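## Task

Scene 1: take the foam block from the low shelf and set it on the bench top so that the whole block lies in the gap between the row of cartons on the bench and the wall. The cartons must stay where they were, neither moved nor rotated. The robot must not topple or be left leaning, or the task fails. The block has to stay there on its own; if it only stays because the robot holds it, the task is not done.

## Robot and tools

ROBOT. LinearBot: a base that can drive forward, sideways and turn, plus a column about 1.75 m high. A carriage slides 1.0 m along the column (lift_m) and holds two identical six-joint arms, left and right, each with a two-finger gripper. Arm bases sit about 0.57 m + lift_m above the floor; carriage parts reach about 0.15 m below them. A hand reaches 0.78 m from the shoulder but only about 0.38 m below the arm base. Hand: about 0.16 m long, 0.1 m wide, 0.14 m open. Parked arm joints 1-6: 0, 0.05, 0.05, 1.45, 0, 0; with both parked the robot is roughly 0.95 m wide, 0.7 m long. Cameras: carriage_camera (fixed, forward, about 20 degrees down), left_wrist_camera and right_wrist_camera (looking past the fingertips). Images are 672x504.

FRAMES. Base frame: origin on the floor below the base centre, x forward, y left, z up, metres. left_hand and right_hand are the midpoint between each hand's finger pads in this frame; quat_wxyz rotates base axes into hand axes (hand z along the fingers, fingers open along hand y; hand pointing straight up with joints 1, 5, 6 at 0 gives (1,0,0,0)). Odometry frame = base frame at scene start; base_odometry counts wheel turns only, so slip shows as travel; heading positive left, -3.142 to 3.142.

execute_actions(actions, cameras). actions is a list holding one action or none (empty list just reports state and images). An action may have "base", "joints", or both; their motions start together.
- base: exactly one key, each a relative offset from where the base last measured itself: translate_m (metres, forward +, -2 to 2), strafe_m (metres, left +, -2 to 2), rotate_rad (radians, counter-clockwise/left +, -6.3 to 6.3).
- joints: a single object keyed by joint name covering both arms, each value an absolute target. lift_m 0 to 1 m. For left_ and right_ alike: joint1_rad -2.617 to 3.054 (spin about vertical, 0 forward, + left); joint2_rad 0 to 3.141 (shoulder: 0 upper arm back and level, 1.57 up, 3.14 forward level); joint3_rad 0 to 3.141 (elbow: 0 folded, 3.14 straight); joint4_rad -1.57 to 1.57 (wrist pitch, + raises fingertips); joint5_rad -1.57 to 1.57 (wrist yaw, + turns fingertips RIGHT, opposite to joint1); joint6_rad -2.094 to 2.094 (roll about finger axis, + clockwise seen from forearm); gripper_m 0 to 0.093 m (pad gap). Done tolerances: lift ±0.004, joint1 ±0.02, joints 2-3 ±0.055, joint4 ±0.04, joints 5-6 ±0.02, gripper ±0.004. Arms move up to 1.8 rad/s (joints 1-3) and 2.7 rad/s (4-6); lift up to 0.3 m/s; one action lasts at most 15 s.
- cameras: list of carriage_camera, left_wrist_camera, right_wrist_camera or all; omitted/null/["all"] gives all, [] none. Unknown keys, names or out-of-range values reject the call with no motion. Omitted joints may keep pushing to an old target.
wait(seconds 0-10): no new command, returns state and images. zoom_image(camera, region [x0,y0,x1,y1] pixels, at most 504x504): closer view of that camera's latest image. read_manual(section "licences"): licence text only. finished_scene(scene 1 or 2): ends the scene permanently and reports success; the item must be resting in place, released. Replying without a tool call ends everything.

RESULTS. base_status/joint_status: "done"; "off_target" (stopped away from target, may still push); "contact_stop" or "time_out" (target dropped, holds in place); "joint command not followed" plus "cause:" means a self-collision check withheld that arm's targets (gripper still runs; joints show not_followed and may be retried later). on_its_own lists uncommanded behaviour; "held at" is a target, not a position. A reported stop cancels later motion calls in the same reply. A holding gripper usually shows off_target. motor_effort: percent of max, bracket = peak, with fixed per-motor bias and noise; lift effort rises with load, and lift effort falling while lowering means a hand rests on something; drive_wheels higher at rest than after a free move means the base is still pressing. Joint torques are biased and noisy. Hand readings drift at long reach; a level hand sags 10-17 cm under 1 kg. Camera calibration (K, distortion, T_world_to_cam) is given per scene with small errors; wrist camera poses are less accurate.

CAUTIONS. Arms have no contact stop and spring to target when freed. The base stops after contact, sometimes late; after a blocked drive, back off about 0.2 m (or turn back), repeat if still pressed. Avoid driving the column into table edges, especially in reverse. Tipping cannot be undone and no reading shows lean: keep lift low, arms close and loads small while driving. Never let the arms press or hit each other; if withheld, move one arm clear first, then the other. Outstretched arms overheat: MOTOR HOT at 75 °C, arm stop at 90 °C, arm drops at 100 °C; park arms when idle. Objects may get nudged by outside pushes.

Each tool is called after "Call:" by a JSON object that holds its "name" and its "arguments".

## Session

I'll start by looking at the current state of the scene.

Call:
{"name": "execute_actions", "arguments": {"actions": []}}

Scene clock: 0.00 s.
Joint torques (N m, as the arm reports them, + toward a larger angle): no reading
base_odometry: x=+0.000 y=+0.000 heading=+0.000 (m, m, rad; odometry frame)
base_status: not commanded
joint_positions: lift_m=+0.303 left_joint1_rad=+0.007 left_joint2_rad=+0.048 left_joint3_rad=+0.027 left_joint4_rad=+1.450 left_joint5_rad=+0.030 left_joint6_rad=-0.028 left_gripper_m=+0.094 right_joint1_rad=-0.007 right_joint2_rad=+0.038 right_joint3_rad=+0.060 right_joint4_rad=+1.406 right_joint5_rad=-0.012 right_joint6_rad=-0.039 right_gripper_m=+0.095
joint_status: not commanded
motor_effort: lift_m=+33 drive_wheels=-1 (%)
left_hand: x=+0.2992 y=+0.3385 z=+1.2835 quat_wxyz=(+0.997, +0.014, +0.071, -0.012) (m; base frame)
right_hand: x=+0.2966 y=-0.3417 z=+1.2916 quat_wxyz=(+0.997, -0.007, +0.071, -0.022) (m; base frame)
pictures: carriage_camera, left_wrist_camera, right_wrist_camera
Images, in order (width x height): carriage_camera 672x504, left_wrist_camera 672x504, right_wrist_camera 672x504.

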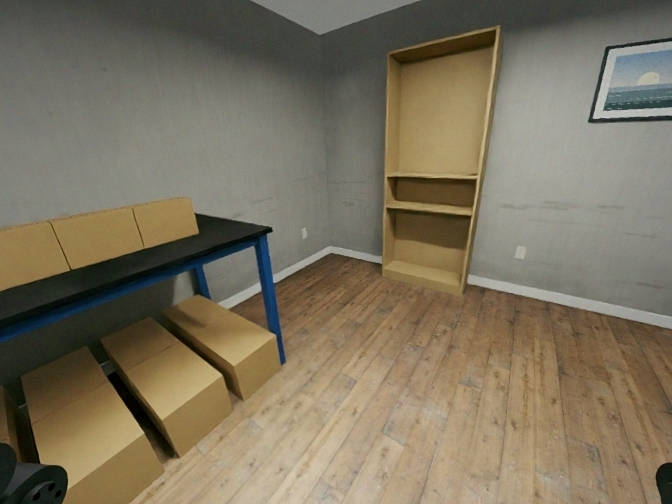

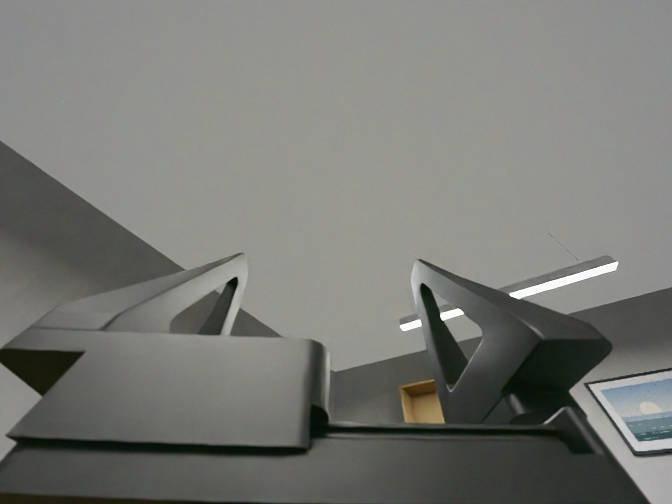

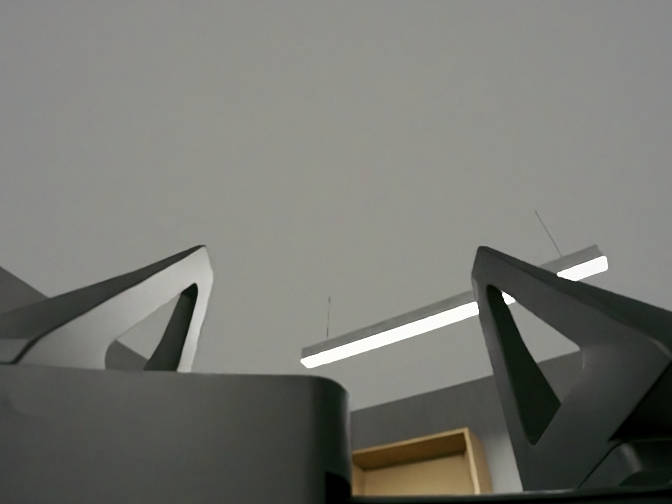

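Call:
{"name": "zoom_image", "arguments": {"camera": "carriage_camera", "region": [360, 140, 520, 310]}}

Call:
{"name": "zoom_image", "arguments": {"camera": "carriage_camera", "region": [0, 170, 320, 410]}}

Region (360, 140, 520, 310) of carriage_camera's 672x504 image, scaled by 2.965, with more detail than that image has; it fills the left 474 columns of this view, and the rest is white.

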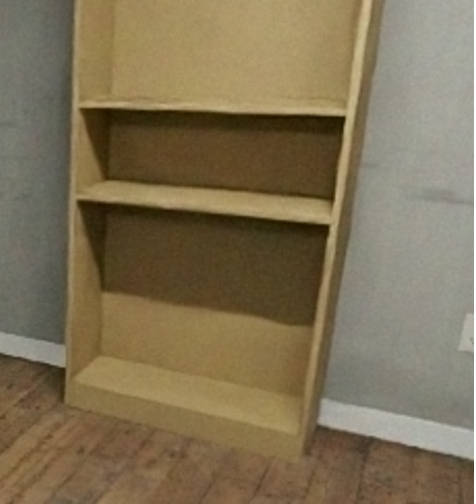

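Region (0, 170, 320, 410) of carriage_camera's 672x504 image, scaled by 1.575, with more detail than that image has; it fills the top 378 rows of this view, and the rest is white.

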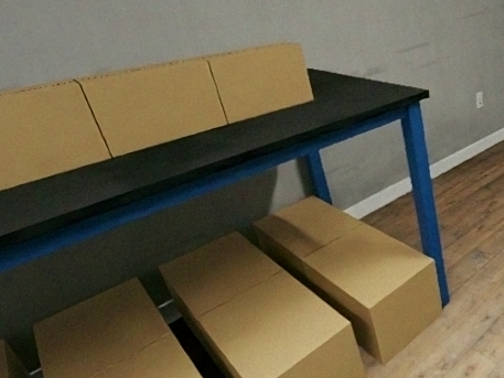

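Call:
{"name": "execute_actions", "arguments": {"actions": [{"joints": {"left_joint1_rad": 0.4, "left_joint3_rad": 0.55, "left_joint4_rad": -0.45, "left_joint5_rad": -1.5, "right_joint1_rad": -0.4, "right_joint3_rad": 0.55, "right_joint4_rad": -0.45, "right_joint5_rad": 1.5}}]}}

Scene clock: 3.40 s.
Joint torques (N m, as the arm reports them, + toward a larger angle): left_arm=[ 0.19  4.07  8.53  1.08 -0.09 -0.03] | right_arm=[-0.37  4.35  5.73  1.66  0.11  0.08]
base_odometry: x=+0.000 y=+0.000 heading=+0.000 (m, m, rad; odometry frame)
base_status: not commanded
joint_positions: lift_m=+0.303 left_joint1_rad=+0.396 left_joint2_rad=+0.048 left_joint3_rad=+0.536 left_joint4_rad=-0.446 left_joint5_rad=-1.494 left_joint6_rad=-0.028 left_gripper_m=+0.094 right_joint1_rad=-0.392 right_joint2_rad=+0.038 right_joint3_rad=+0.547 right_joint4_rad=-0.441 right_joint5_rad=+1.489 right_joint6_rad=-0.039 right_gripper_m=+0.095
joint_status: all done
motor_effort: lift_m=+33(33) drive_wheels=-1(1) (%)
left_hand: x=+0.2250 y=+0.5138 z=+1.1569 quat_wxyz=(+0.434, -0.586, +0.393, +0.559) (m; base frame)
right_hand: x=+0.2231 y=-0.5128 z=+1.1605 quat_wxyz=(+0.426, +0.576, +0.407, -0.567) (m; base frame)
pictures: carriage_camera, left_wrist_camera, right_wrist_camera
camera_calibration (this result's frames):
left_wrist_camera: T_world_to_cam=[[0.942499, 0.319925, 0.0966634, -0.492014], [0.252762, -0.493121, -0.832432, 1.16737], [-0.218649, 0.808999, -0.545631, 0.392397], [0, 0, 0, 1]] pos_world=[0.254452, 0.415616, 1.23342]
right_wrist_camera: T_world_to_cam=[[-0.95516, 0.294848, -0.0270988, 0.397219], [0.185285, 0.523815, -0.831437, 1.20301], [-0.230953, -0.799176, -0.554958, 0.408367], [0, 0, 0, 1]] pos_world=[0.250822, -0.420916, 1.23762]
Images, in order (width x height): carriage_camera 672x504, left_wrist_camera 672x504, right_wrist_camera 672x504.

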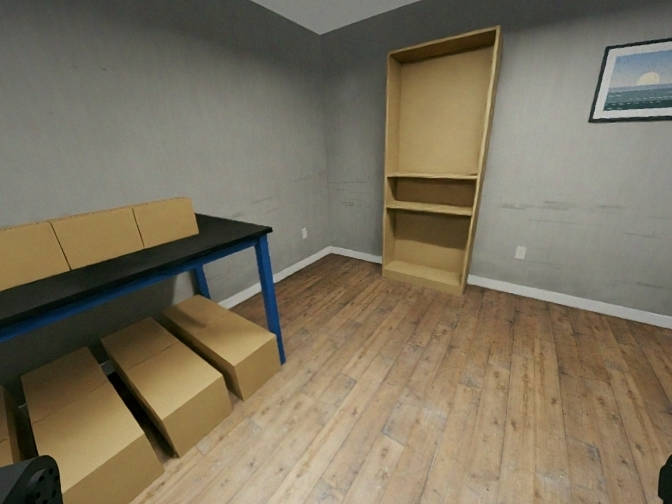

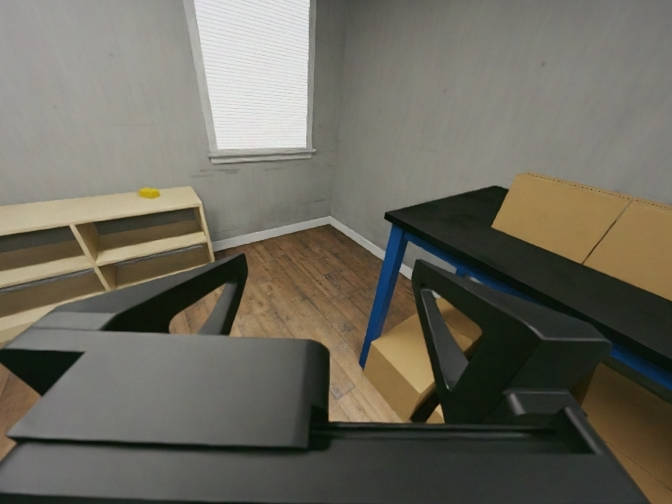

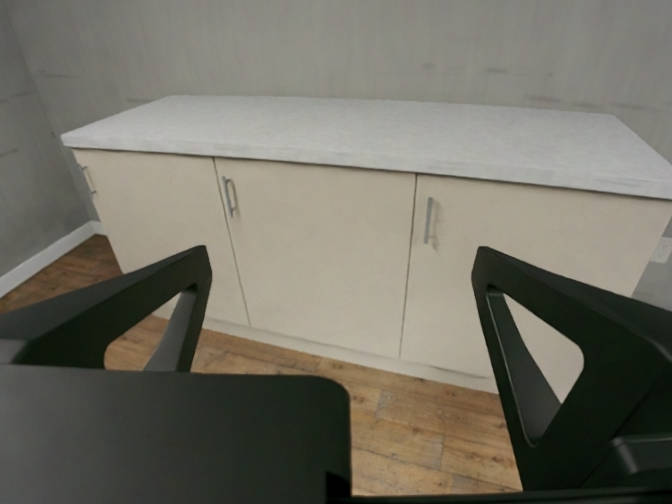

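Call:
{"name": "zoom_image", "arguments": {"camera": "left_wrist_camera", "region": [60, 140, 260, 290]}}

Call:
{"name": "zoom_image", "arguments": {"camera": "left_wrist_camera", "region": [340, 140, 672, 400]}}

Region (60, 140, 260, 290) of left_wrist_camera's 672x504 image, scaled by 2.520, with more detail than that image has; it fills the top 378 rows of this view, and the rest is white.

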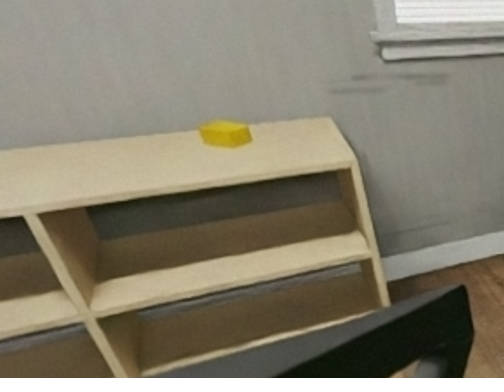

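Region (340, 140, 672, 400) of left_wrist_camera's 672x504 image, scaled by 1.518, with more detail than that image has; it fills the top 395 rows of this view, and the rest is white.

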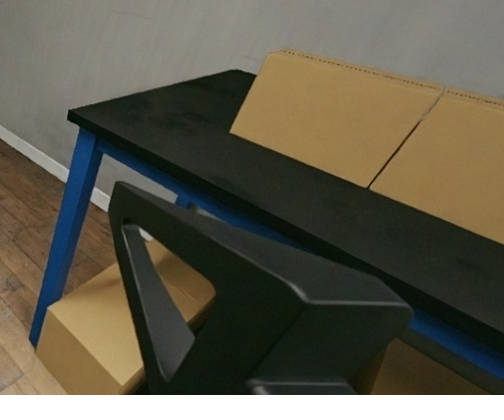

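Call:
{"name": "execute_actions", "arguments": {"actions": [{"base": {"rotate_rad": 1.95}, "joints": {"left_joint1_rad": 0.0, "left_joint3_rad": 0.3, "left_joint4_rad": 0.6, "left_joint5_rad": 0.0}}]}}

Scene clock: 9.23 s.
Joint torques (N m, as the arm reports them, + toward a larger angle): left_arm=[-0.51  3.4   6.86  0.89  0.   -0.03] | right_arm=[-0.39  4.37  5.78  1.65  0.09  0.08]
base_odometry: x=+0.000 y=+0.000 heading=+1.950 (m, m, rad; odometry frame)
base_status: done
joint_positions: lift_m=+0.303 left_joint1_rad=+0.003 left_joint2_rad=+0.048 left_joint3_rad=+0.308 left_joint4_rad=+0.594 left_joint5_rad=-0.005 left_joint6_rad=-0.028 left_gripper_m=+0.094 right_joint1_rad=-0.392 right_joint2_rad=+0.038 right_joint3_rad=+0.547 right_joint4_rad=-0.441 right_joint5_rad=+1.490 right_joint6_rad=-0.039 right_gripper_m=+0.095
joint_status: all done
motor_effort: lift_m=+34(34) drive_wheels=+0(11) (%)
left_hand: x=+0.4009 y=+0.3449 z=+1.2920 quat_wxyz=(+0.937, -0.008, +0.350, -0.010) (m; base frame)
right_hand: x=+0.2229 y=-0.5127 z=+1.1604 quat_wxyz=(+0.426, +0.576, +0.407, -0.567) (m; base frame)
pictures: carriage_camera, left_wrist_camera, right_wrist_camera
camera_calibration (this result's frames):
left_wrist_camera: T_world_to_cam=[[-0.0294059, -0.998537, 0.0453728, 0.293773], [0.268233, -0.0516104, -0.96197, 1.16096], [0.962905, -0.0161171, 0.269359, -0.600829], [0, 0, 0, 1]] pos_world=[0.275772, 0.343577, 1.26532]
right_wrist_camera: T_world_to_cam=[[-0.954831, 0.295944, -0.0267263, 0.397081], [0.185615, 0.523785, -0.831382, 1.20282], [-0.232044, -0.798791, -0.555058, 0.408902], [0, 0, 0, 1]] pos_world=[0.250767, -0.420905, 1.23758]
Images, in order (width x height): carriage_camera 672x504, left_wrist_camera 672x504, right_wrist_camera 672x504.

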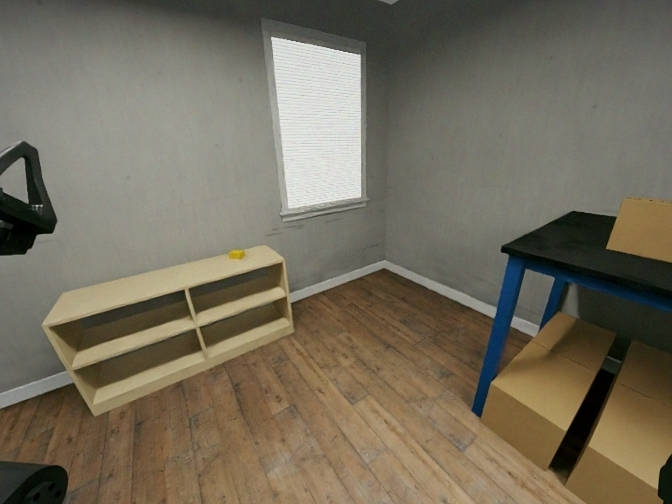

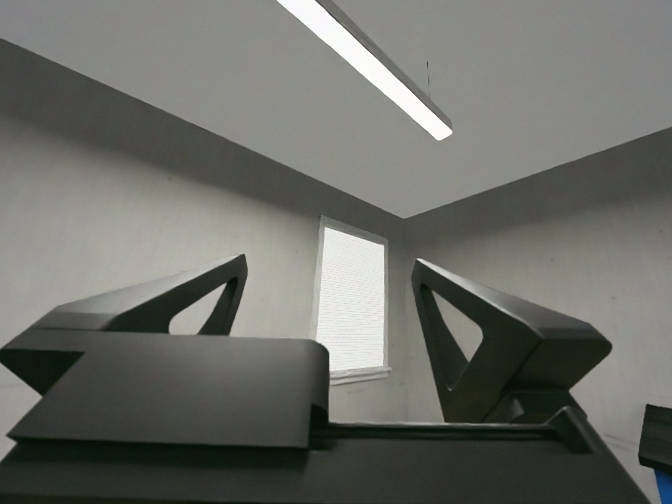

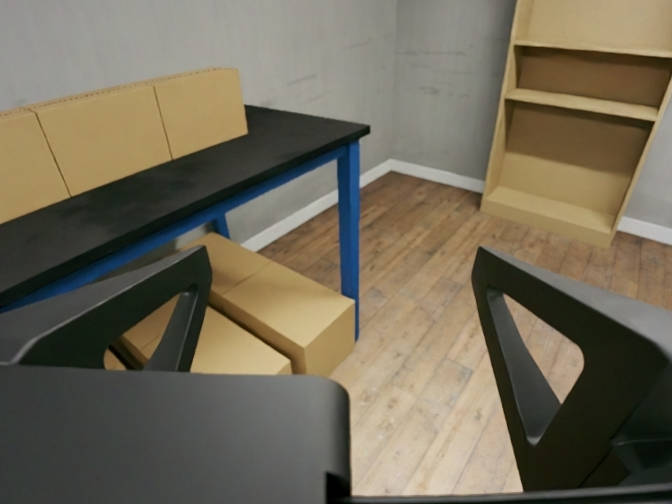

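Call:
{"name": "zoom_image", "arguments": {"camera": "carriage_camera", "region": [170, 220, 330, 350]}}

Call:
{"name": "zoom_image", "arguments": {"camera": "carriage_camera", "region": [30, 270, 230, 430]}}

Call:
{"name": "zoom_image", "arguments": {"camera": "carriage_camera", "region": [440, 180, 672, 430]}}

Region (170, 220, 330, 350) of carriage_camera's 672x504 image, scaled by 3.150, with more detail than that image has; it fills the top 410 rows of this view, and the rest is white.

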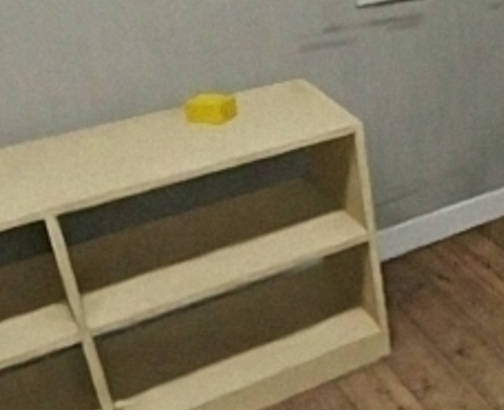

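Region (30, 270, 230, 430) of carriage_camera's 672x504 image, scaled by 2.520, with more detail than that image has; it fills the top 403 rows of this view, and the rest is white.

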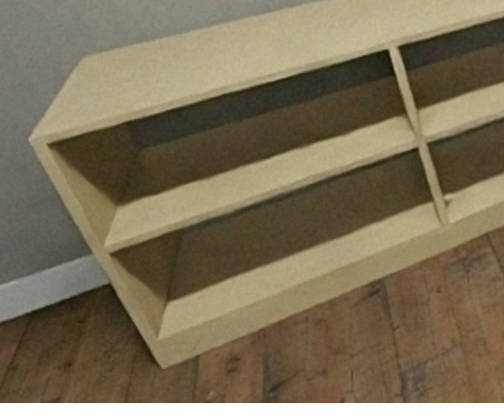

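Region (440, 180, 672, 430) of carriage_camera's 672x504 image, scaled by 2.016, with more detail than that image has; it fills the left 468 columns of this view, and the rest is white.

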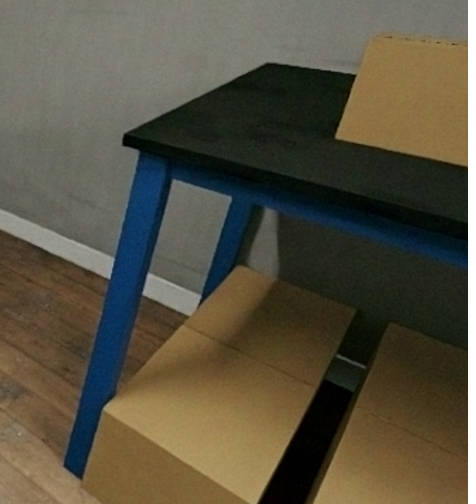

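Call:
{"name": "execute_actions", "arguments": {"actions": [{"base": {"translate_m": 1.4}}]}}

Scene clock: 15.63 s.
Joint torques (N m, as the arm reports them, + toward a larger angle): left_arm=[-0.58  3.54  6.85  0.84 -0.03 -0.06] | right_arm=[-0.37  4.38  5.77  1.66  0.09  0.08]
base_odometry: x=-0.519 y=+1.300 heading=+1.950 (m, m, rad; odometry frame)
base_status: done
joint_positions: lift_m=+0.303 left_joint1_rad=+0.003 left_joint2_rad=+0.048 left_joint3_rad=+0.308 left_joint4_rad=+0.597 left_joint5_rad=-0.005 left_joint6_rad=-0.028 left_gripper_m=+0.094 right_joint1_rad=-0.392 right_joint2_rad=+0.038 right_joint3_rad=+0.547 right_joint4_rad=-0.441 right_joint5_rad=+1.491 right_joint6_rad=-0.039 right_gripper_m=+0.095
joint_status: not commanded
motor_effort: lift_m=+33(33) drive_wheels=-8(16) (%)
left_hand: x=+0.4004 y=+0.3449 z=+1.2924 quat_wxyz=(+0.937, -0.008, +0.349, -0.010) (m; base frame)
right_hand: x=+0.2228 y=-0.5127 z=+1.1604 quat_wxyz=(+0.426, +0.576, +0.407, -0.567) (m; base frame)
pictures: carriage_camera, left_wrist_camera, right_wrist_camera
camera_calibration (this result's frames):
left_wrist_camera: T_world_to_cam=[[-0.0295269, -0.998538, 0.0452856, 0.293899], [0.270801, -0.0516022, -0.961251, 1.15954], [0.962182, -0.0161194, 0.271929, -0.603499], [0, 0, 0, 1]] pos_world=[0.275348, 0.343576, 1.26541]
right_wrist_camera: T_world_to_cam=[[-0.954614, 0.296676, -0.0263512, 0.396843], [0.185737, 0.523804, -0.831343, 1.20272], [-0.232837, -0.798506, -0.555135, 0.409294], [0, 0, 0, 1]] pos_world=[0.25074, -0.420902, 1.23755]
Images, in order (width x height): carriage_camera 672x504, left_wrist_camera 672x504, right_wrist_camera 672x504.

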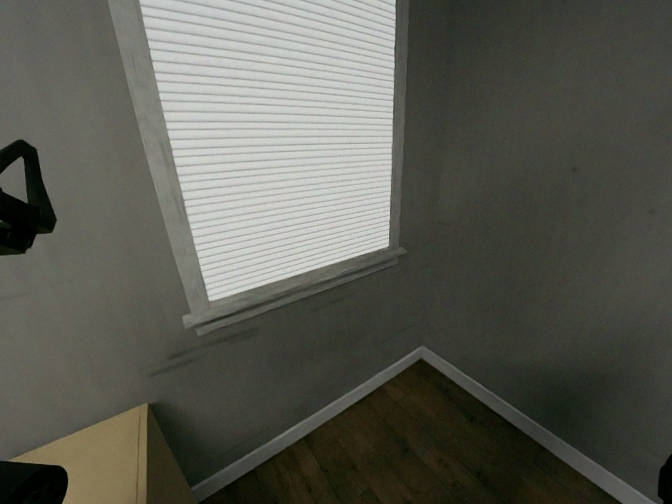

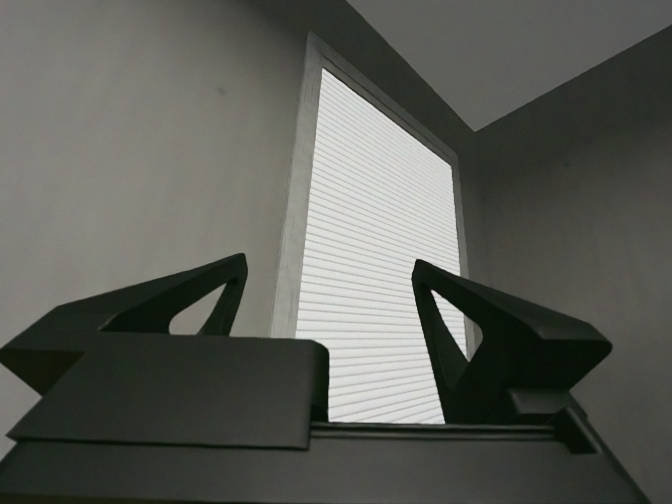

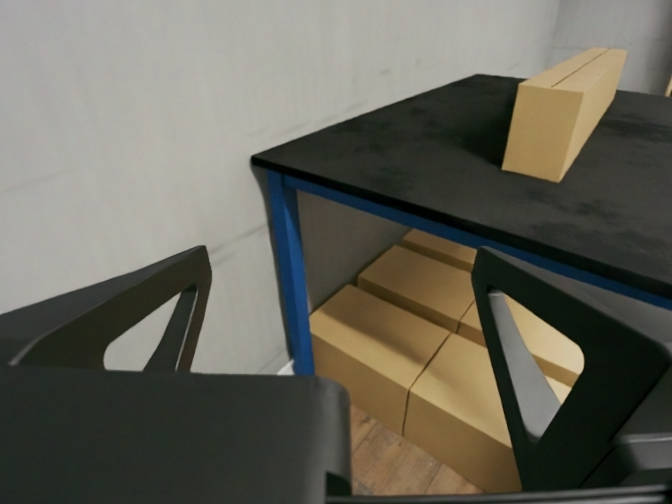

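Call:
{"name": "execute_actions", "arguments": {"actions": [{"joints": {"left_joint1_rad": 1.16, "left_joint2_rad": 1.93, "left_joint3_rad": 0.73, "left_joint4_rad": 0.15, "left_joint5_rad": 0.0, "left_joint6_rad": 0.0, "right_joint1_rad": 0.0, "right_joint2_rad": 0.05, "right_joint3_rad": 0.05, "right_joint4_rad": 1.45, "right_joint5_rad": 0.0, "right_joint6_rad": 0.0}}]}}

Scene clock: 19.40 s.
Joint torques (N m, as the arm reports them, + toward a larger angle): left_arm=[-0.18 -8.7   6.54  1.08 -0.07  0.  ] | right_arm=[ 0.83  5.2   5.18 -0.25 -0.07  0.14]
base_odometry: x=-0.519 y=+1.300 heading=+1.950 (m, m, rad; odometry frame)
base_status: not commanded
joint_positions: lift_m=+0.303 left_joint1_rad=+1.161 left_joint2_rad=+1.928 left_joint3_rad=+0.722 left_joint4_rad=+0.148 left_joint5_rad=+0.001 left_joint6_rad=-0.005 left_gripper_m=+0.094 right_joint1_rad=-0.007 right_joint2_rad=+0.038 right_joint3_rad=+0.055 right_joint4_rad=+1.447 right_joint5_rad=+0.010 right_joint6_rad=-0.006 right_gripper_m=+0.095
joint_status: all done
motor_effort: lift_m=+33(33) drive_wheels=-8(8) (%)
left_hand: x=+0.4122 y=+0.6888 z=+0.7984 quat_wxyz=(+0.213, -0.533, +0.807, +0.138) (m; base frame)
right_hand: x=+0.2882 y=-0.3455 z=+1.2915 quat_wxyz=(+0.999, +0.005, +0.053, -0.007) (m; base frame)
pictures: carriage_camera, left_wrist_camera, right_wrist_camera
camera_calibration (this result's frames):
left_wrist_camera: T_world_to_cam=[[0.929132, -0.369606, 0.0102658, -0.140392], [-0.369389, -0.926647, 0.0698303, 0.742638], [-0.016297, -0.0686736, -0.997506, 0.978085], [0, 0, 0, 1]] pos_world=[0.420705, 0.703442, 0.925228]
right_wrist_camera: T_world_to_cam=[[-0.0153629, -0.999881, 0.00128384, -0.341187], [0.764109, -0.0125685, -0.644965, 0.619264], [0.644904, -0.00892757, 0.764211, -1.05328], [0, 0, 0, 1]] pos_world=[0.20084, -0.342767, 1.20477]
Images, in order (width x height): carriage_camera 672x504, left_wrist_camera 672x504, right_wrist_camera 672x504.

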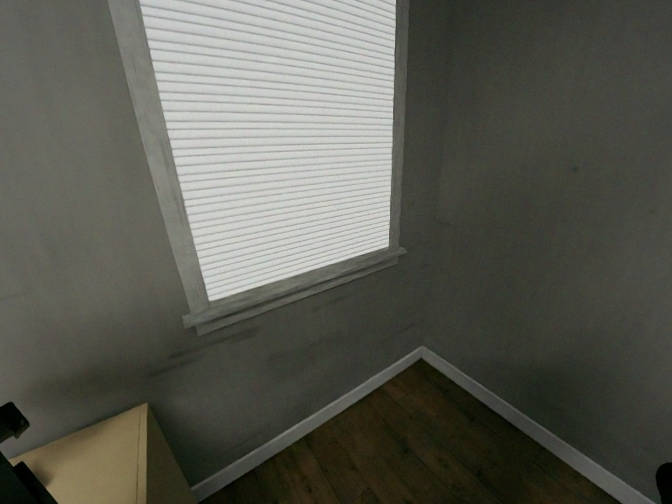

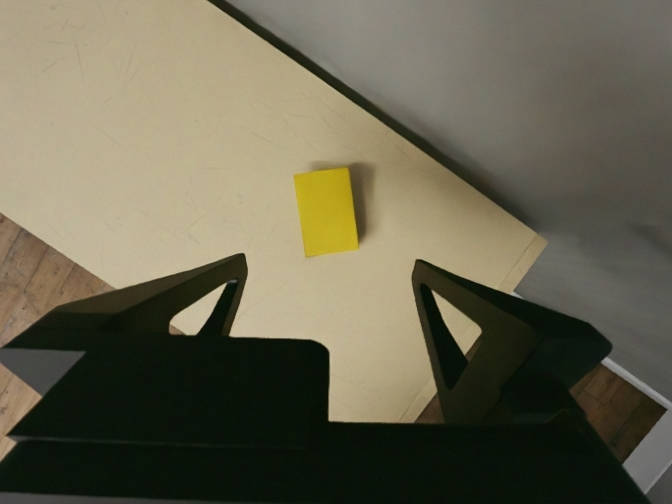

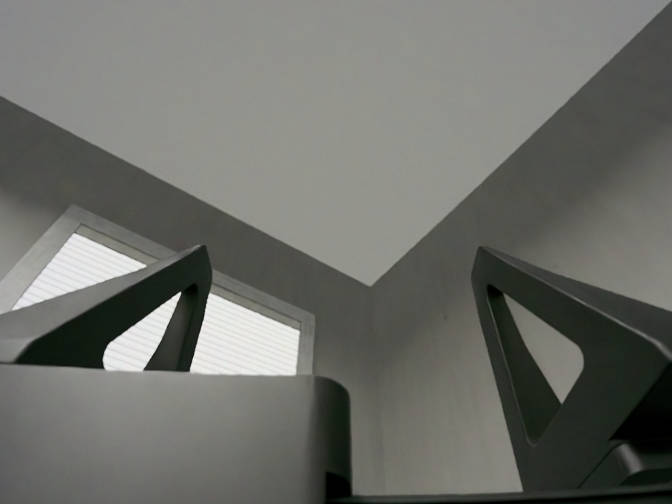

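Call:
{"name": "zoom_image", "arguments": {"camera": "left_wrist_camera", "region": [230, 140, 430, 290]}}

Region (230, 140, 430, 290) of left_wrist_camera's 672x504 image, scaled by 2.520, with more detail than that image has; it fills the top 378 rows of this view, and the rest is white.

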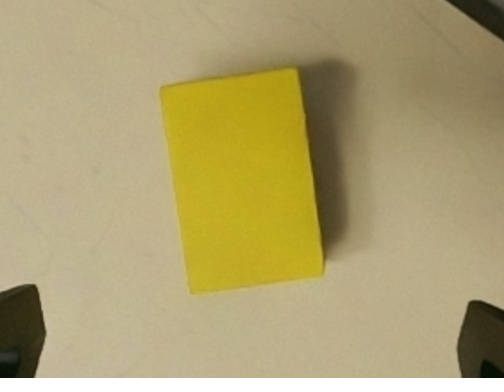

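Call:
{"name": "execute_actions", "arguments": {"actions": [{"joints": {"left_joint1_rad": 1.142, "left_joint2_rad": 2.374, "left_joint3_rad": 0.96, "left_joint4_rad": 0.279, "left_joint5_rad": -0.077, "left_joint6_rad": -0.166}}], "cameras": ["left_wrist_camera", "carriage_camera"]}}

Scene clock: 22.13 s.
Joint torques (N m, as the arm reports them, + toward a larger angle): left_arm=[ -0.33 -12.01   5.02   0.97  -0.15  -0.12] | right_arm=[ 0.84  5.24  5.13 -0.28 -0.06  0.14]
base_odometry: x=-0.519 y=+1.300 heading=+1.950 (m, m, rad; odometry frame)
base_status: not commanded
joint_positions: lift_m=+0.303 left_joint1_rad=+1.146 left_joint2_rad=+2.383 left_joint3_rad=+0.951 left_joint4_rad=+0.274 left_joint5_rad=-0.071 left_joint6_rad=-0.159 left_gripper_m=+0.094 right_joint1_rad=-0.007 right_joint2_rad=+0.038 right_joint3_rad=+0.055 right_joint4_rad=+1.447 right_joint5_rad=+0.010 right_joint6_rad=-0.006 right_gripper_m=+0.095
joint_status: all done
motor_effort: lift_m=+33(33) drive_wheels=-8(7) (%)
left_hand: x=+0.4172 y=+0.7161 z=+0.6952 quat_wxyz=(+0.164, -0.600, +0.773, +0.128) (m; base frame)
right_hand: x=+0.2882 y=-0.3454 z=+1.2915 quat_wxyz=(+0.999, +0.005, +0.053, -0.007) (m; base frame)
pictures: carriage_camera, left_wrist_camera
camera_calibration (this result's frames):
left_wrist_camera: T_world_to_cam=[[0.975104, -0.221728, 0.00299298, -0.253898], [-0.219222, -0.961875, 0.163519, 0.674377], [-0.0333779, -0.160104, -0.986536, 0.942071], [0, 0, 0, 1]] pos_world=[0.42686, 0.7432, 0.819873]
Images, in order (width x height): carriage_camera 672x504, left_wrist_camera 672x504.

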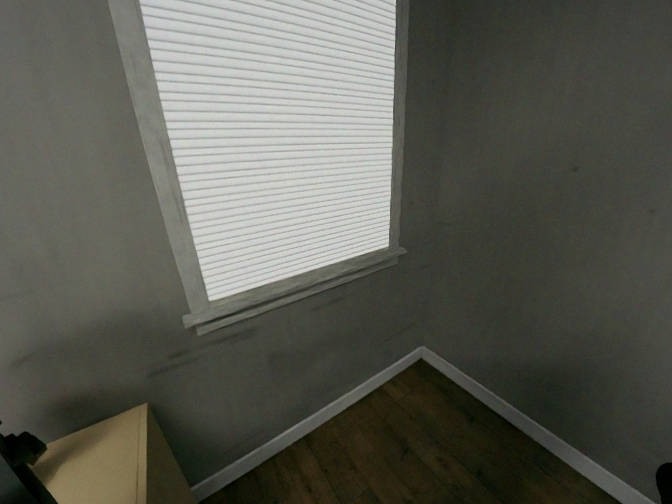

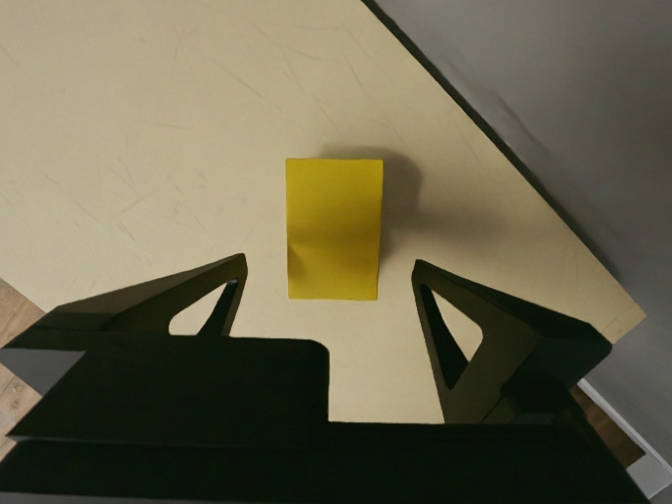

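Call:
{"name": "zoom_image", "arguments": {"camera": "left_wrist_camera", "region": [220, 140, 450, 320]}}

Region (220, 140, 450, 320) of left_wrist_camera's 672x504 image, scaled by 2.191, with more detail than that image has; it fills the top 394 rows of this view, and the rest is white.

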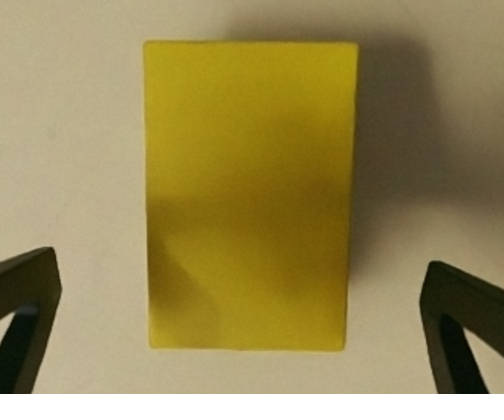

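Call:
{"name": "execute_actions", "arguments": {"actions": [{"joints": {"lift_m": 0.258}}], "cameras": ["left_wrist_camera"]}}

Scene clock: 23.30 s.
Joint torques (N m, as the arm reports them, + toward a larger angle): left_arm=[ -0.5  -11.49   5.01   0.94  -0.14  -0.11] | right_arm=[ 0.84  5.26  5.18 -0.28 -0.06  0.14]
base_odometry: x=-0.519 y=+1.300 heading=+1.950 (m, m, rad; odometry frame)
base_status: not commanded
joint_positions: lift_m=+0.258 left_joint1_rad=+1.146 left_joint2_rad=+2.378 left_joint3_rad=+0.951 left_joint4_rad=+0.277 left_joint5_rad=-0.075 left_joint6_rad=-0.159 left_gripper_m=+0.094 right_joint1_rad=-0.007 right_joint2_rad=+0.038 right_joint3_rad=+0.055 right_joint4_rad=+1.447 right_joint5_rad=+0.010 right_joint6_rad=-0.006 right_gripper_m=+0.095
joint_status: all done
motor_effort: lift_m=+29(31) drive_wheels=-8(8) (%)
left_hand: x=+0.4174 y=+0.7181 z=+0.6531 quat_wxyz=(+0.166, -0.599, +0.772, +0.131) (m; base frame)
right_hand: x=+0.2881 y=-0.3454 z=+1.2472 quat_wxyz=(+0.999, +0.005, +0.053, -0.007) (m; base frame)
pictures: left_wrist_camera
camera_calibration (this result's frames):
left_wrist_camera: T_world_to_cam=[[0.975445, -0.22024, 0.00110847, -0.253502], [-0.217731, -0.96355, 0.15545, 0.689123], [-0.0331681, -0.151874, -0.987843, 0.895751], [0, 0, 0, 1]] pos_world=[0.427031, 0.744214, 0.778018]
Images, in order (width x height): left_wrist_camera 672x504.

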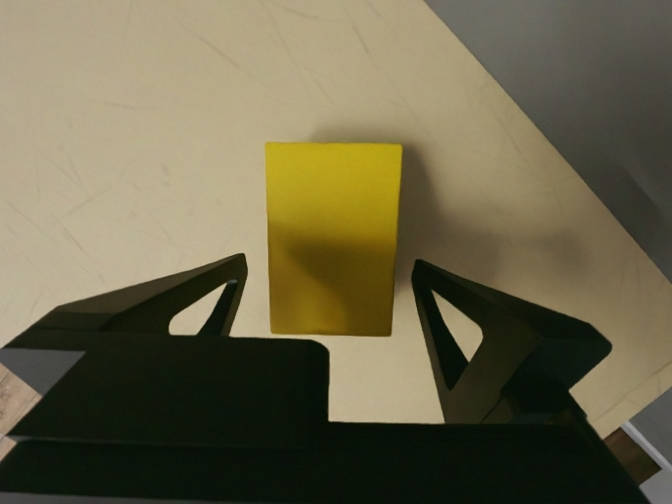

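Call:
{"name": "execute_actions", "arguments": {"actions": [{"joints": {"left_gripper_m": 0.048}}], "cameras": ["left_wrist_camera"]}}

Scene clock: 24.07 s.
Joint torques (N m, as the arm reports them, + toward a larger angle): left_arm=[ -0.57 -11.47   5.09   0.98  -0.06  -0.14] | right_arm=[ 0.83  5.25  5.18 -0.27 -0.06  0.14]
base_odometry: x=-0.519 y=+1.300 heading=+1.950 (m, m, rad; odometry frame)
base_status: not commanded
joint_positions: lift_m=+0.258 left_joint1_rad=+1.146 left_joint2_rad=+2.378 left_joint3_rad=+0.951 left_joint4_rad=+0.277 left_joint5_rad=-0.075 left_joint6_rad=-0.159 left_gripper_m=+0.057 right_joint1_rad=-0.007 right_joint2_rad=+0.038 right_joint3_rad=+0.055 right_joint4_rad=+1.447 right_joint5_rad=+0.010 right_joint6_rad=-0.006 right_gripper_m=+0.095
joint_status: left_gripper_m off_target (ended at +0.057, target +0.048)
motor_effort: lift_m=+29(29) drive_wheels=-8(7) (%)
left_hand: x=+0.4174 y=+0.7181 z=+0.6531 quat_wxyz=(+0.166, -0.599, +0.772, +0.131) (m; base frame)
right_hand: x=+0.2881 y=-0.3454 z=+1.2472 quat_wxyz=(+0.999, +0.005, +0.053, -0.007) (m; base frame)
pictures: left_wrist_camera
camera_calibration (this result's frames):
left_wrist_camera: T_world_to_cam=[[0.975445, -0.22024, 0.00110847, -0.253502], [-0.217731, -0.96355, 0.15545, 0.689123], [-0.0331681, -0.151874, -0.987843, 0.895751], [0, 0, 0, 1]] pos_world=[0.427031, 0.744214, 0.778018]
Images, in order (width x height): left_wrist_camera 672x504.

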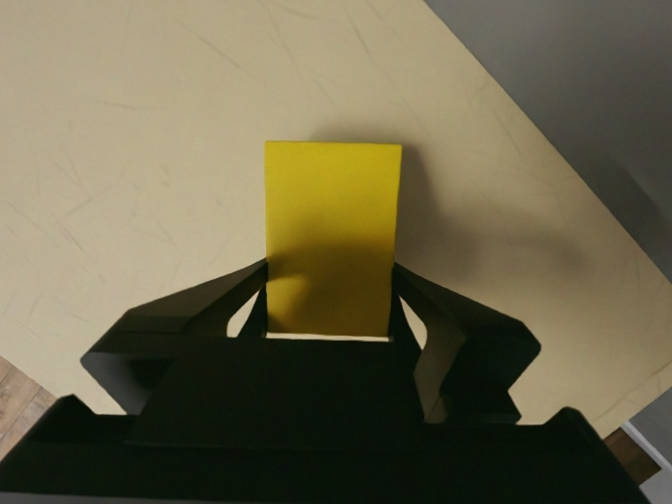

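Call:
{"name": "execute_actions", "arguments": {"actions": [{"joints": {"lift_m": 0.32}}], "cameras": ["left_wrist_camera"]}}

Scene clock: 25.83 s.
Joint torques (N m, as the arm reports them, + toward a larger angle): left_arm=[ -0.59 -11.18   5.01   0.93  -0.11  -0.14] | right_arm=[ 0.84  5.25  5.25 -0.28 -0.06  0.14]
base_odometry: x=-0.519 y=+1.300 heading=+1.950 (m, m, rad; odometry frame)
base_status: not commanded
joint_positions: lift_m=+0.320 left_joint1_rad=+1.146 left_joint2_rad=+2.375 left_joint3_rad=+0.951 left_joint4_rad=+0.276 left_joint5_rad=-0.076 left_joint6_rad=-0.159 left_gripper_m=+0.057 right_joint1_rad=-0.007 right_joint2_rad=+0.038 right_joint3_rad=+0.055 right_joint4_rad=+1.447 right_joint5_rad=+0.010 right_joint6_rad=-0.006 right_gripper_m=+0.095
joint_status: all done
motor_effort: lift_m=+35(43) drive_wheels=+1(8) (%)
left_hand: x=+0.4175 y=+0.7187 z=+0.7157 quat_wxyz=(+0.167, -0.599, +0.772, +0.132) (m; base frame)
right_hand: x=+0.2880 y=-0.3454 z=+1.3088 quat_wxyz=(+0.999, +0.005, +0.053, -0.007) (m; base frame)
pictures: left_wrist_camera
camera_calibration (this result's frames):
left_wrist_camera: T_world_to_cam=[[0.975513, -0.219938, 0.000888543, -0.253662], [-0.217478, -0.963984, 0.153096, 0.681936], [-0.032815, -0.14954, -0.988211, 0.956107], [0, 0, 0, 1]] pos_world=[0.427131, 0.744562, 0.840659]
Images, in order (width x height): left_wrist_camera 672x504.

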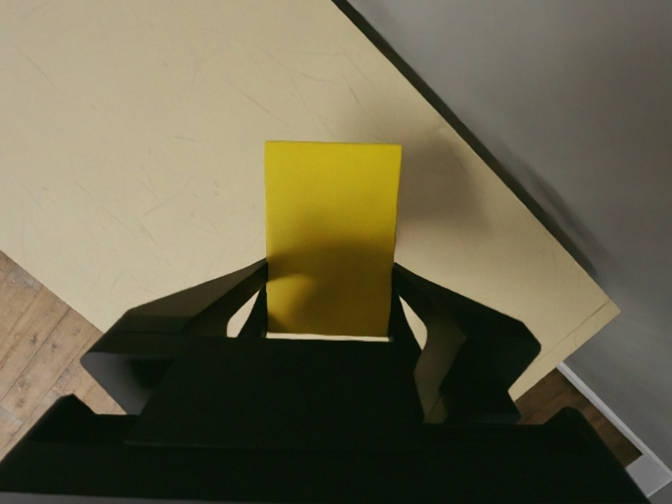

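Call:
{"name": "execute_actions", "arguments": {"actions": [{"base": {"rotate_rad": -2.825}, "joints": {"lift_m": 0.57, "left_joint1_rad": 0.3, "left_joint2_rad": 1.376, "left_joint3_rad": 0.48, "left_joint4_rad": 0.0, "left_joint5_rad": 0.0, "left_joint6_rad": 0.0}}]}}

Scene clock: 30.33 s.
Joint torques (N m, as the arm reports them, + toward a larger angle): left_arm=[-0.6  -5.11  5.41  1.37 -0.02 -0.01] | right_arm=[ 0.84  5.26  5.2  -0.22 -0.04  0.14]
base_odometry: x=-0.519 y=+1.300 heading=-0.874 (m, m, rad; odometry frame)
base_status: done
joint_positions: lift_m=+0.570 left_joint1_rad=+0.305 left_joint2_rad=+1.377 left_joint3_rad=+0.506 left_joint4_rad=+0.003 left_joint5_rad=-0.002 left_joint6_rad=-0.007 left_gripper_m=+0.057 right_joint1_rad=-0.007 right_joint2_rad=+0.038 right_joint3_rad=+0.055 right_joint4_rad=+1.445 right_joint5_rad=+0.008 right_joint6_rad=-0.006 right_gripper_m=+0.095
joint_status: all done
motor_effort: lift_m=+36(44) drive_wheels=+1(10) (%)
left_hand: x=+0.5784 y=+0.4435 z=+1.1626 quat_wxyz=(+0.340, -0.146, +0.927, +0.052) (m; base frame)
right_hand: x=+0.2885 y=-0.3450 z=+1.5587 quat_wxyz=(+0.999, +0.004, +0.054, -0.007) (m; base frame)
pictures: carriage_camera, left_wrist_camera, right_wrist_camera
camera_calibration (this result's frames):
carriage_camera: T_world_to_cam=[[0.0169637, -0.998857, -0.0446768, 0.0690233], [-0.354246, 0.0357806, -0.934468, 1.49983], [0.934998, 0.0316786, -0.353234, 0.38615], [0, 0, 0, 1]] pos_world=[0.16909, 0.00304684, 1.54103]
left_wrist_camera: T_world_to_cam=[[0.330561, -0.943667, 0.014917, 0.206215], [-0.936434, -0.329914, -0.119367, 0.834551], [0.117564, 0.0254893, -0.992738, 1.20248], [0, 0, 0, 1]] pos_world=[0.571966, 0.439278, 1.29029]
right_wrist_camera: T_world_to_cam=[[-0.0150748, -0.999879, 0.00394766, -0.345303], [0.763361, -0.0140587, -0.645819, 0.792422], [0.645796, -0.00672208, 0.76348, -1.25602], [0, 0, 0, 1]] pos_world=[0.201022, -0.342564, 1.47207]
Images, in order (width x height): carriage_camera 672x504, left_wrist_camera 672x504, right_wrist_camera 672x504.

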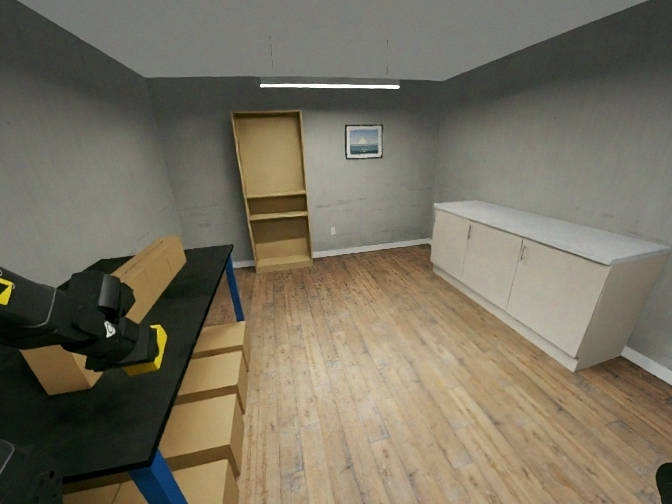

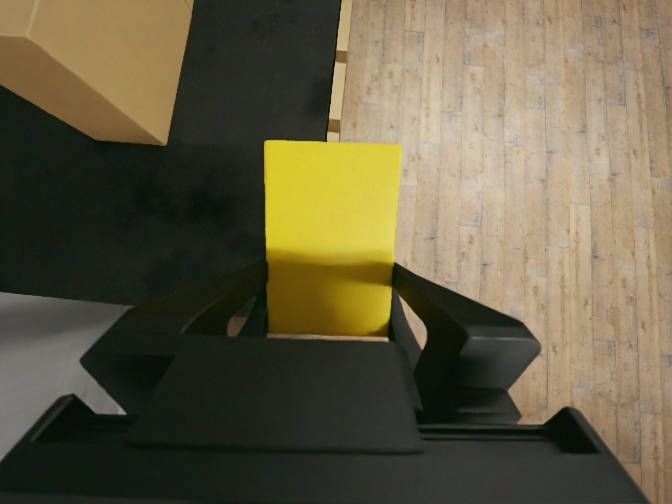

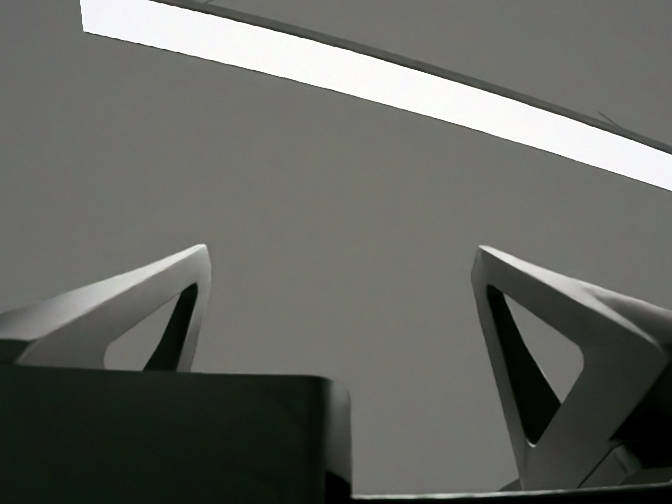

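Call:
{"name": "execute_actions", "arguments": {"actions": [{"base": {"strafe_m": 0.72}, "joints": {"lift_m": 0.6, "left_joint2_rad": 1.2, "left_joint3_rad": 0.5, "left_joint4_rad": -0.44}}], "cameras": ["left_wrist_camera", "carriage_camera"]}}

Scene clock: 35.33 s.
Joint torques (N m, as the arm reports them, + toward a larger angle): left_arm=[-0.61 -3.75  7.66  1.01 -0.04  0.03] | right_arm=[ 0.9   5.28  5.27 -0.26 -0.05  0.14]
base_odometry: x=+0.034 y=+1.762 heading=-0.875 (m, m, rad; odometry frame)
base_status: done
joint_positions: lift_m=+0.600 left_joint1_rad=+0.305 left_joint2_rad=+1.203 left_joint3_rad=+0.506 left_joint4_rad=-0.442 left_joint5_rad=-0.001 left_joint6_rad=-0.007 left_gripper_m=+0.057 right_joint1_rad=-0.007 right_joint2_rad=+0.038 right_joint3_rad=+0.055 right_joint4_rad=+1.446 right_joint5_rad=+0.007 right_joint6_rad=-0.006 right_gripper_m=+0.095
joint_status: all done
motor_effort: lift_m=+35(45) drive_wheels=-9(16) (%)
left_hand: x=+0.5046 y=+0.4200 z=+1.1818 quat_wxyz=(+0.212, -0.152, +0.965, +0.032) (m; base frame)
right_hand: x=+0.2883 y=-0.3450 z=+1.5888 quat_wxyz=(+0.999, +0.004, +0.053, -0.007) (m; base frame)
pictures: carriage_camera, left_wrist_camera
camera_calibration (this result's frames):
carriage_camera: T_world_to_cam=[[0.0169637, -0.998857, -0.0446768, 0.0703653], [-0.354246, 0.0357806, -0.934468, 1.5279], [0.934998, 0.0316786, -0.353234, 0.39676], [0, 0, 0, 1]] pos_world=[0.16909, 0.00304684, 1.57107]
left_wrist_camera: T_world_to_cam=[[0.332397, -0.943119, 0.00625783, 0.217195], [-0.93271, -0.32773, 0.150483, 0.438291], [-0.139873, -0.0558569, -0.988593, 1.38998], [0, 0, 0, 1]] pos_world=[0.531024, 0.426122, 1.30681]
Images, in order (width x height): carriage_camera 672x504, left_wrist_camera 672x504.

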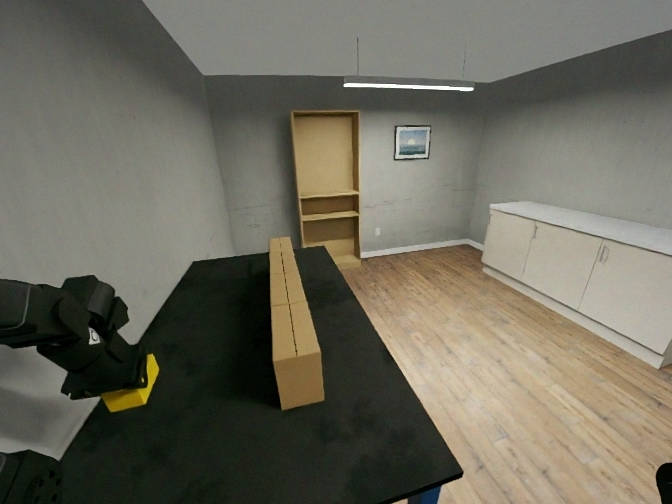

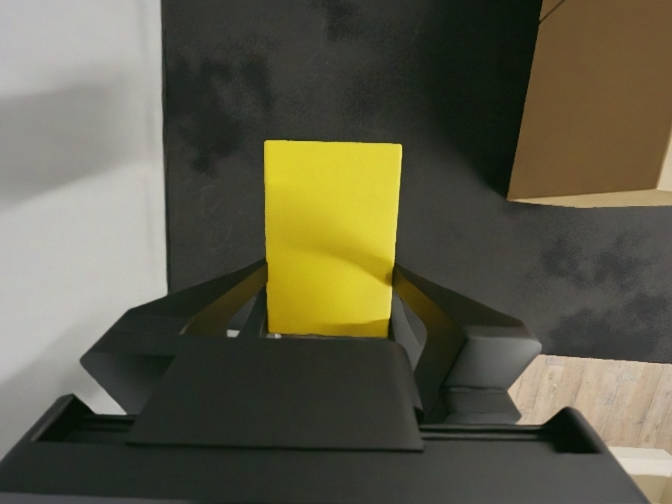

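Call:
{"name": "zoom_image", "arguments": {"camera": "carriage_camera", "region": [240, 320, 480, 504]}}

Call:
{"name": "zoom_image", "arguments": {"camera": "left_wrist_camera", "region": [440, 0, 672, 240]}}

Call:
{"name": "zoom_image", "arguments": {"camera": "left_wrist_camera", "region": [480, 300, 672, 504]}}

Region (240, 320, 480, 504) of carriage_camera's 672x504 image, scaled by 2.100, with more detail than that image has; it fills the top 386 rows of this view, and the rest is white.

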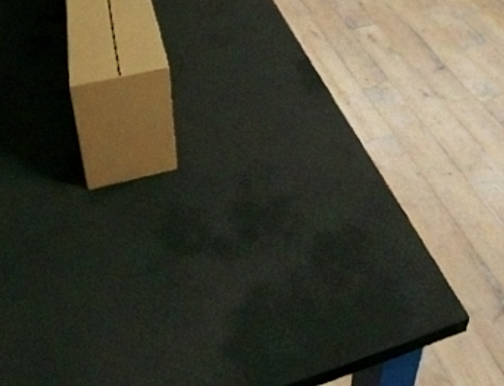

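Region (440, 0, 672, 240) of left_wrist_camera's 672x504 image, scaled by 2.100, with more detail than that image has; it fills the left 487 columns of this view, and the rest is white.

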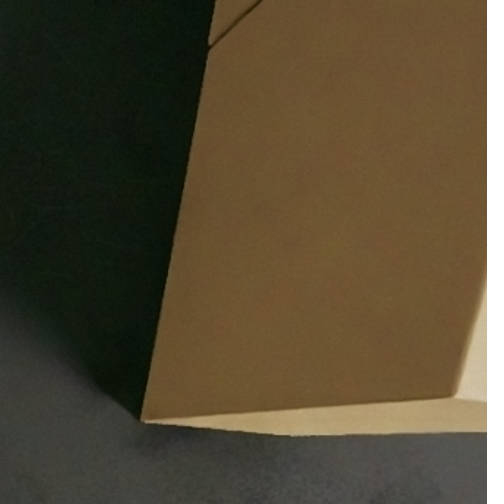

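Region (480, 300, 672, 504) of left_wrist_camera's 672x504 image, scaled by 2.471, with more detail than that image has; it fills the left 474 columns of this view, and the rest is white.

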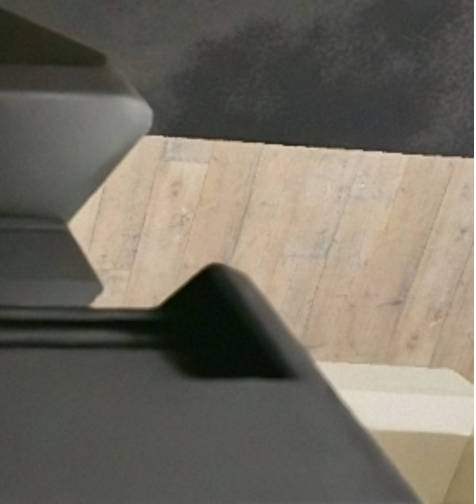

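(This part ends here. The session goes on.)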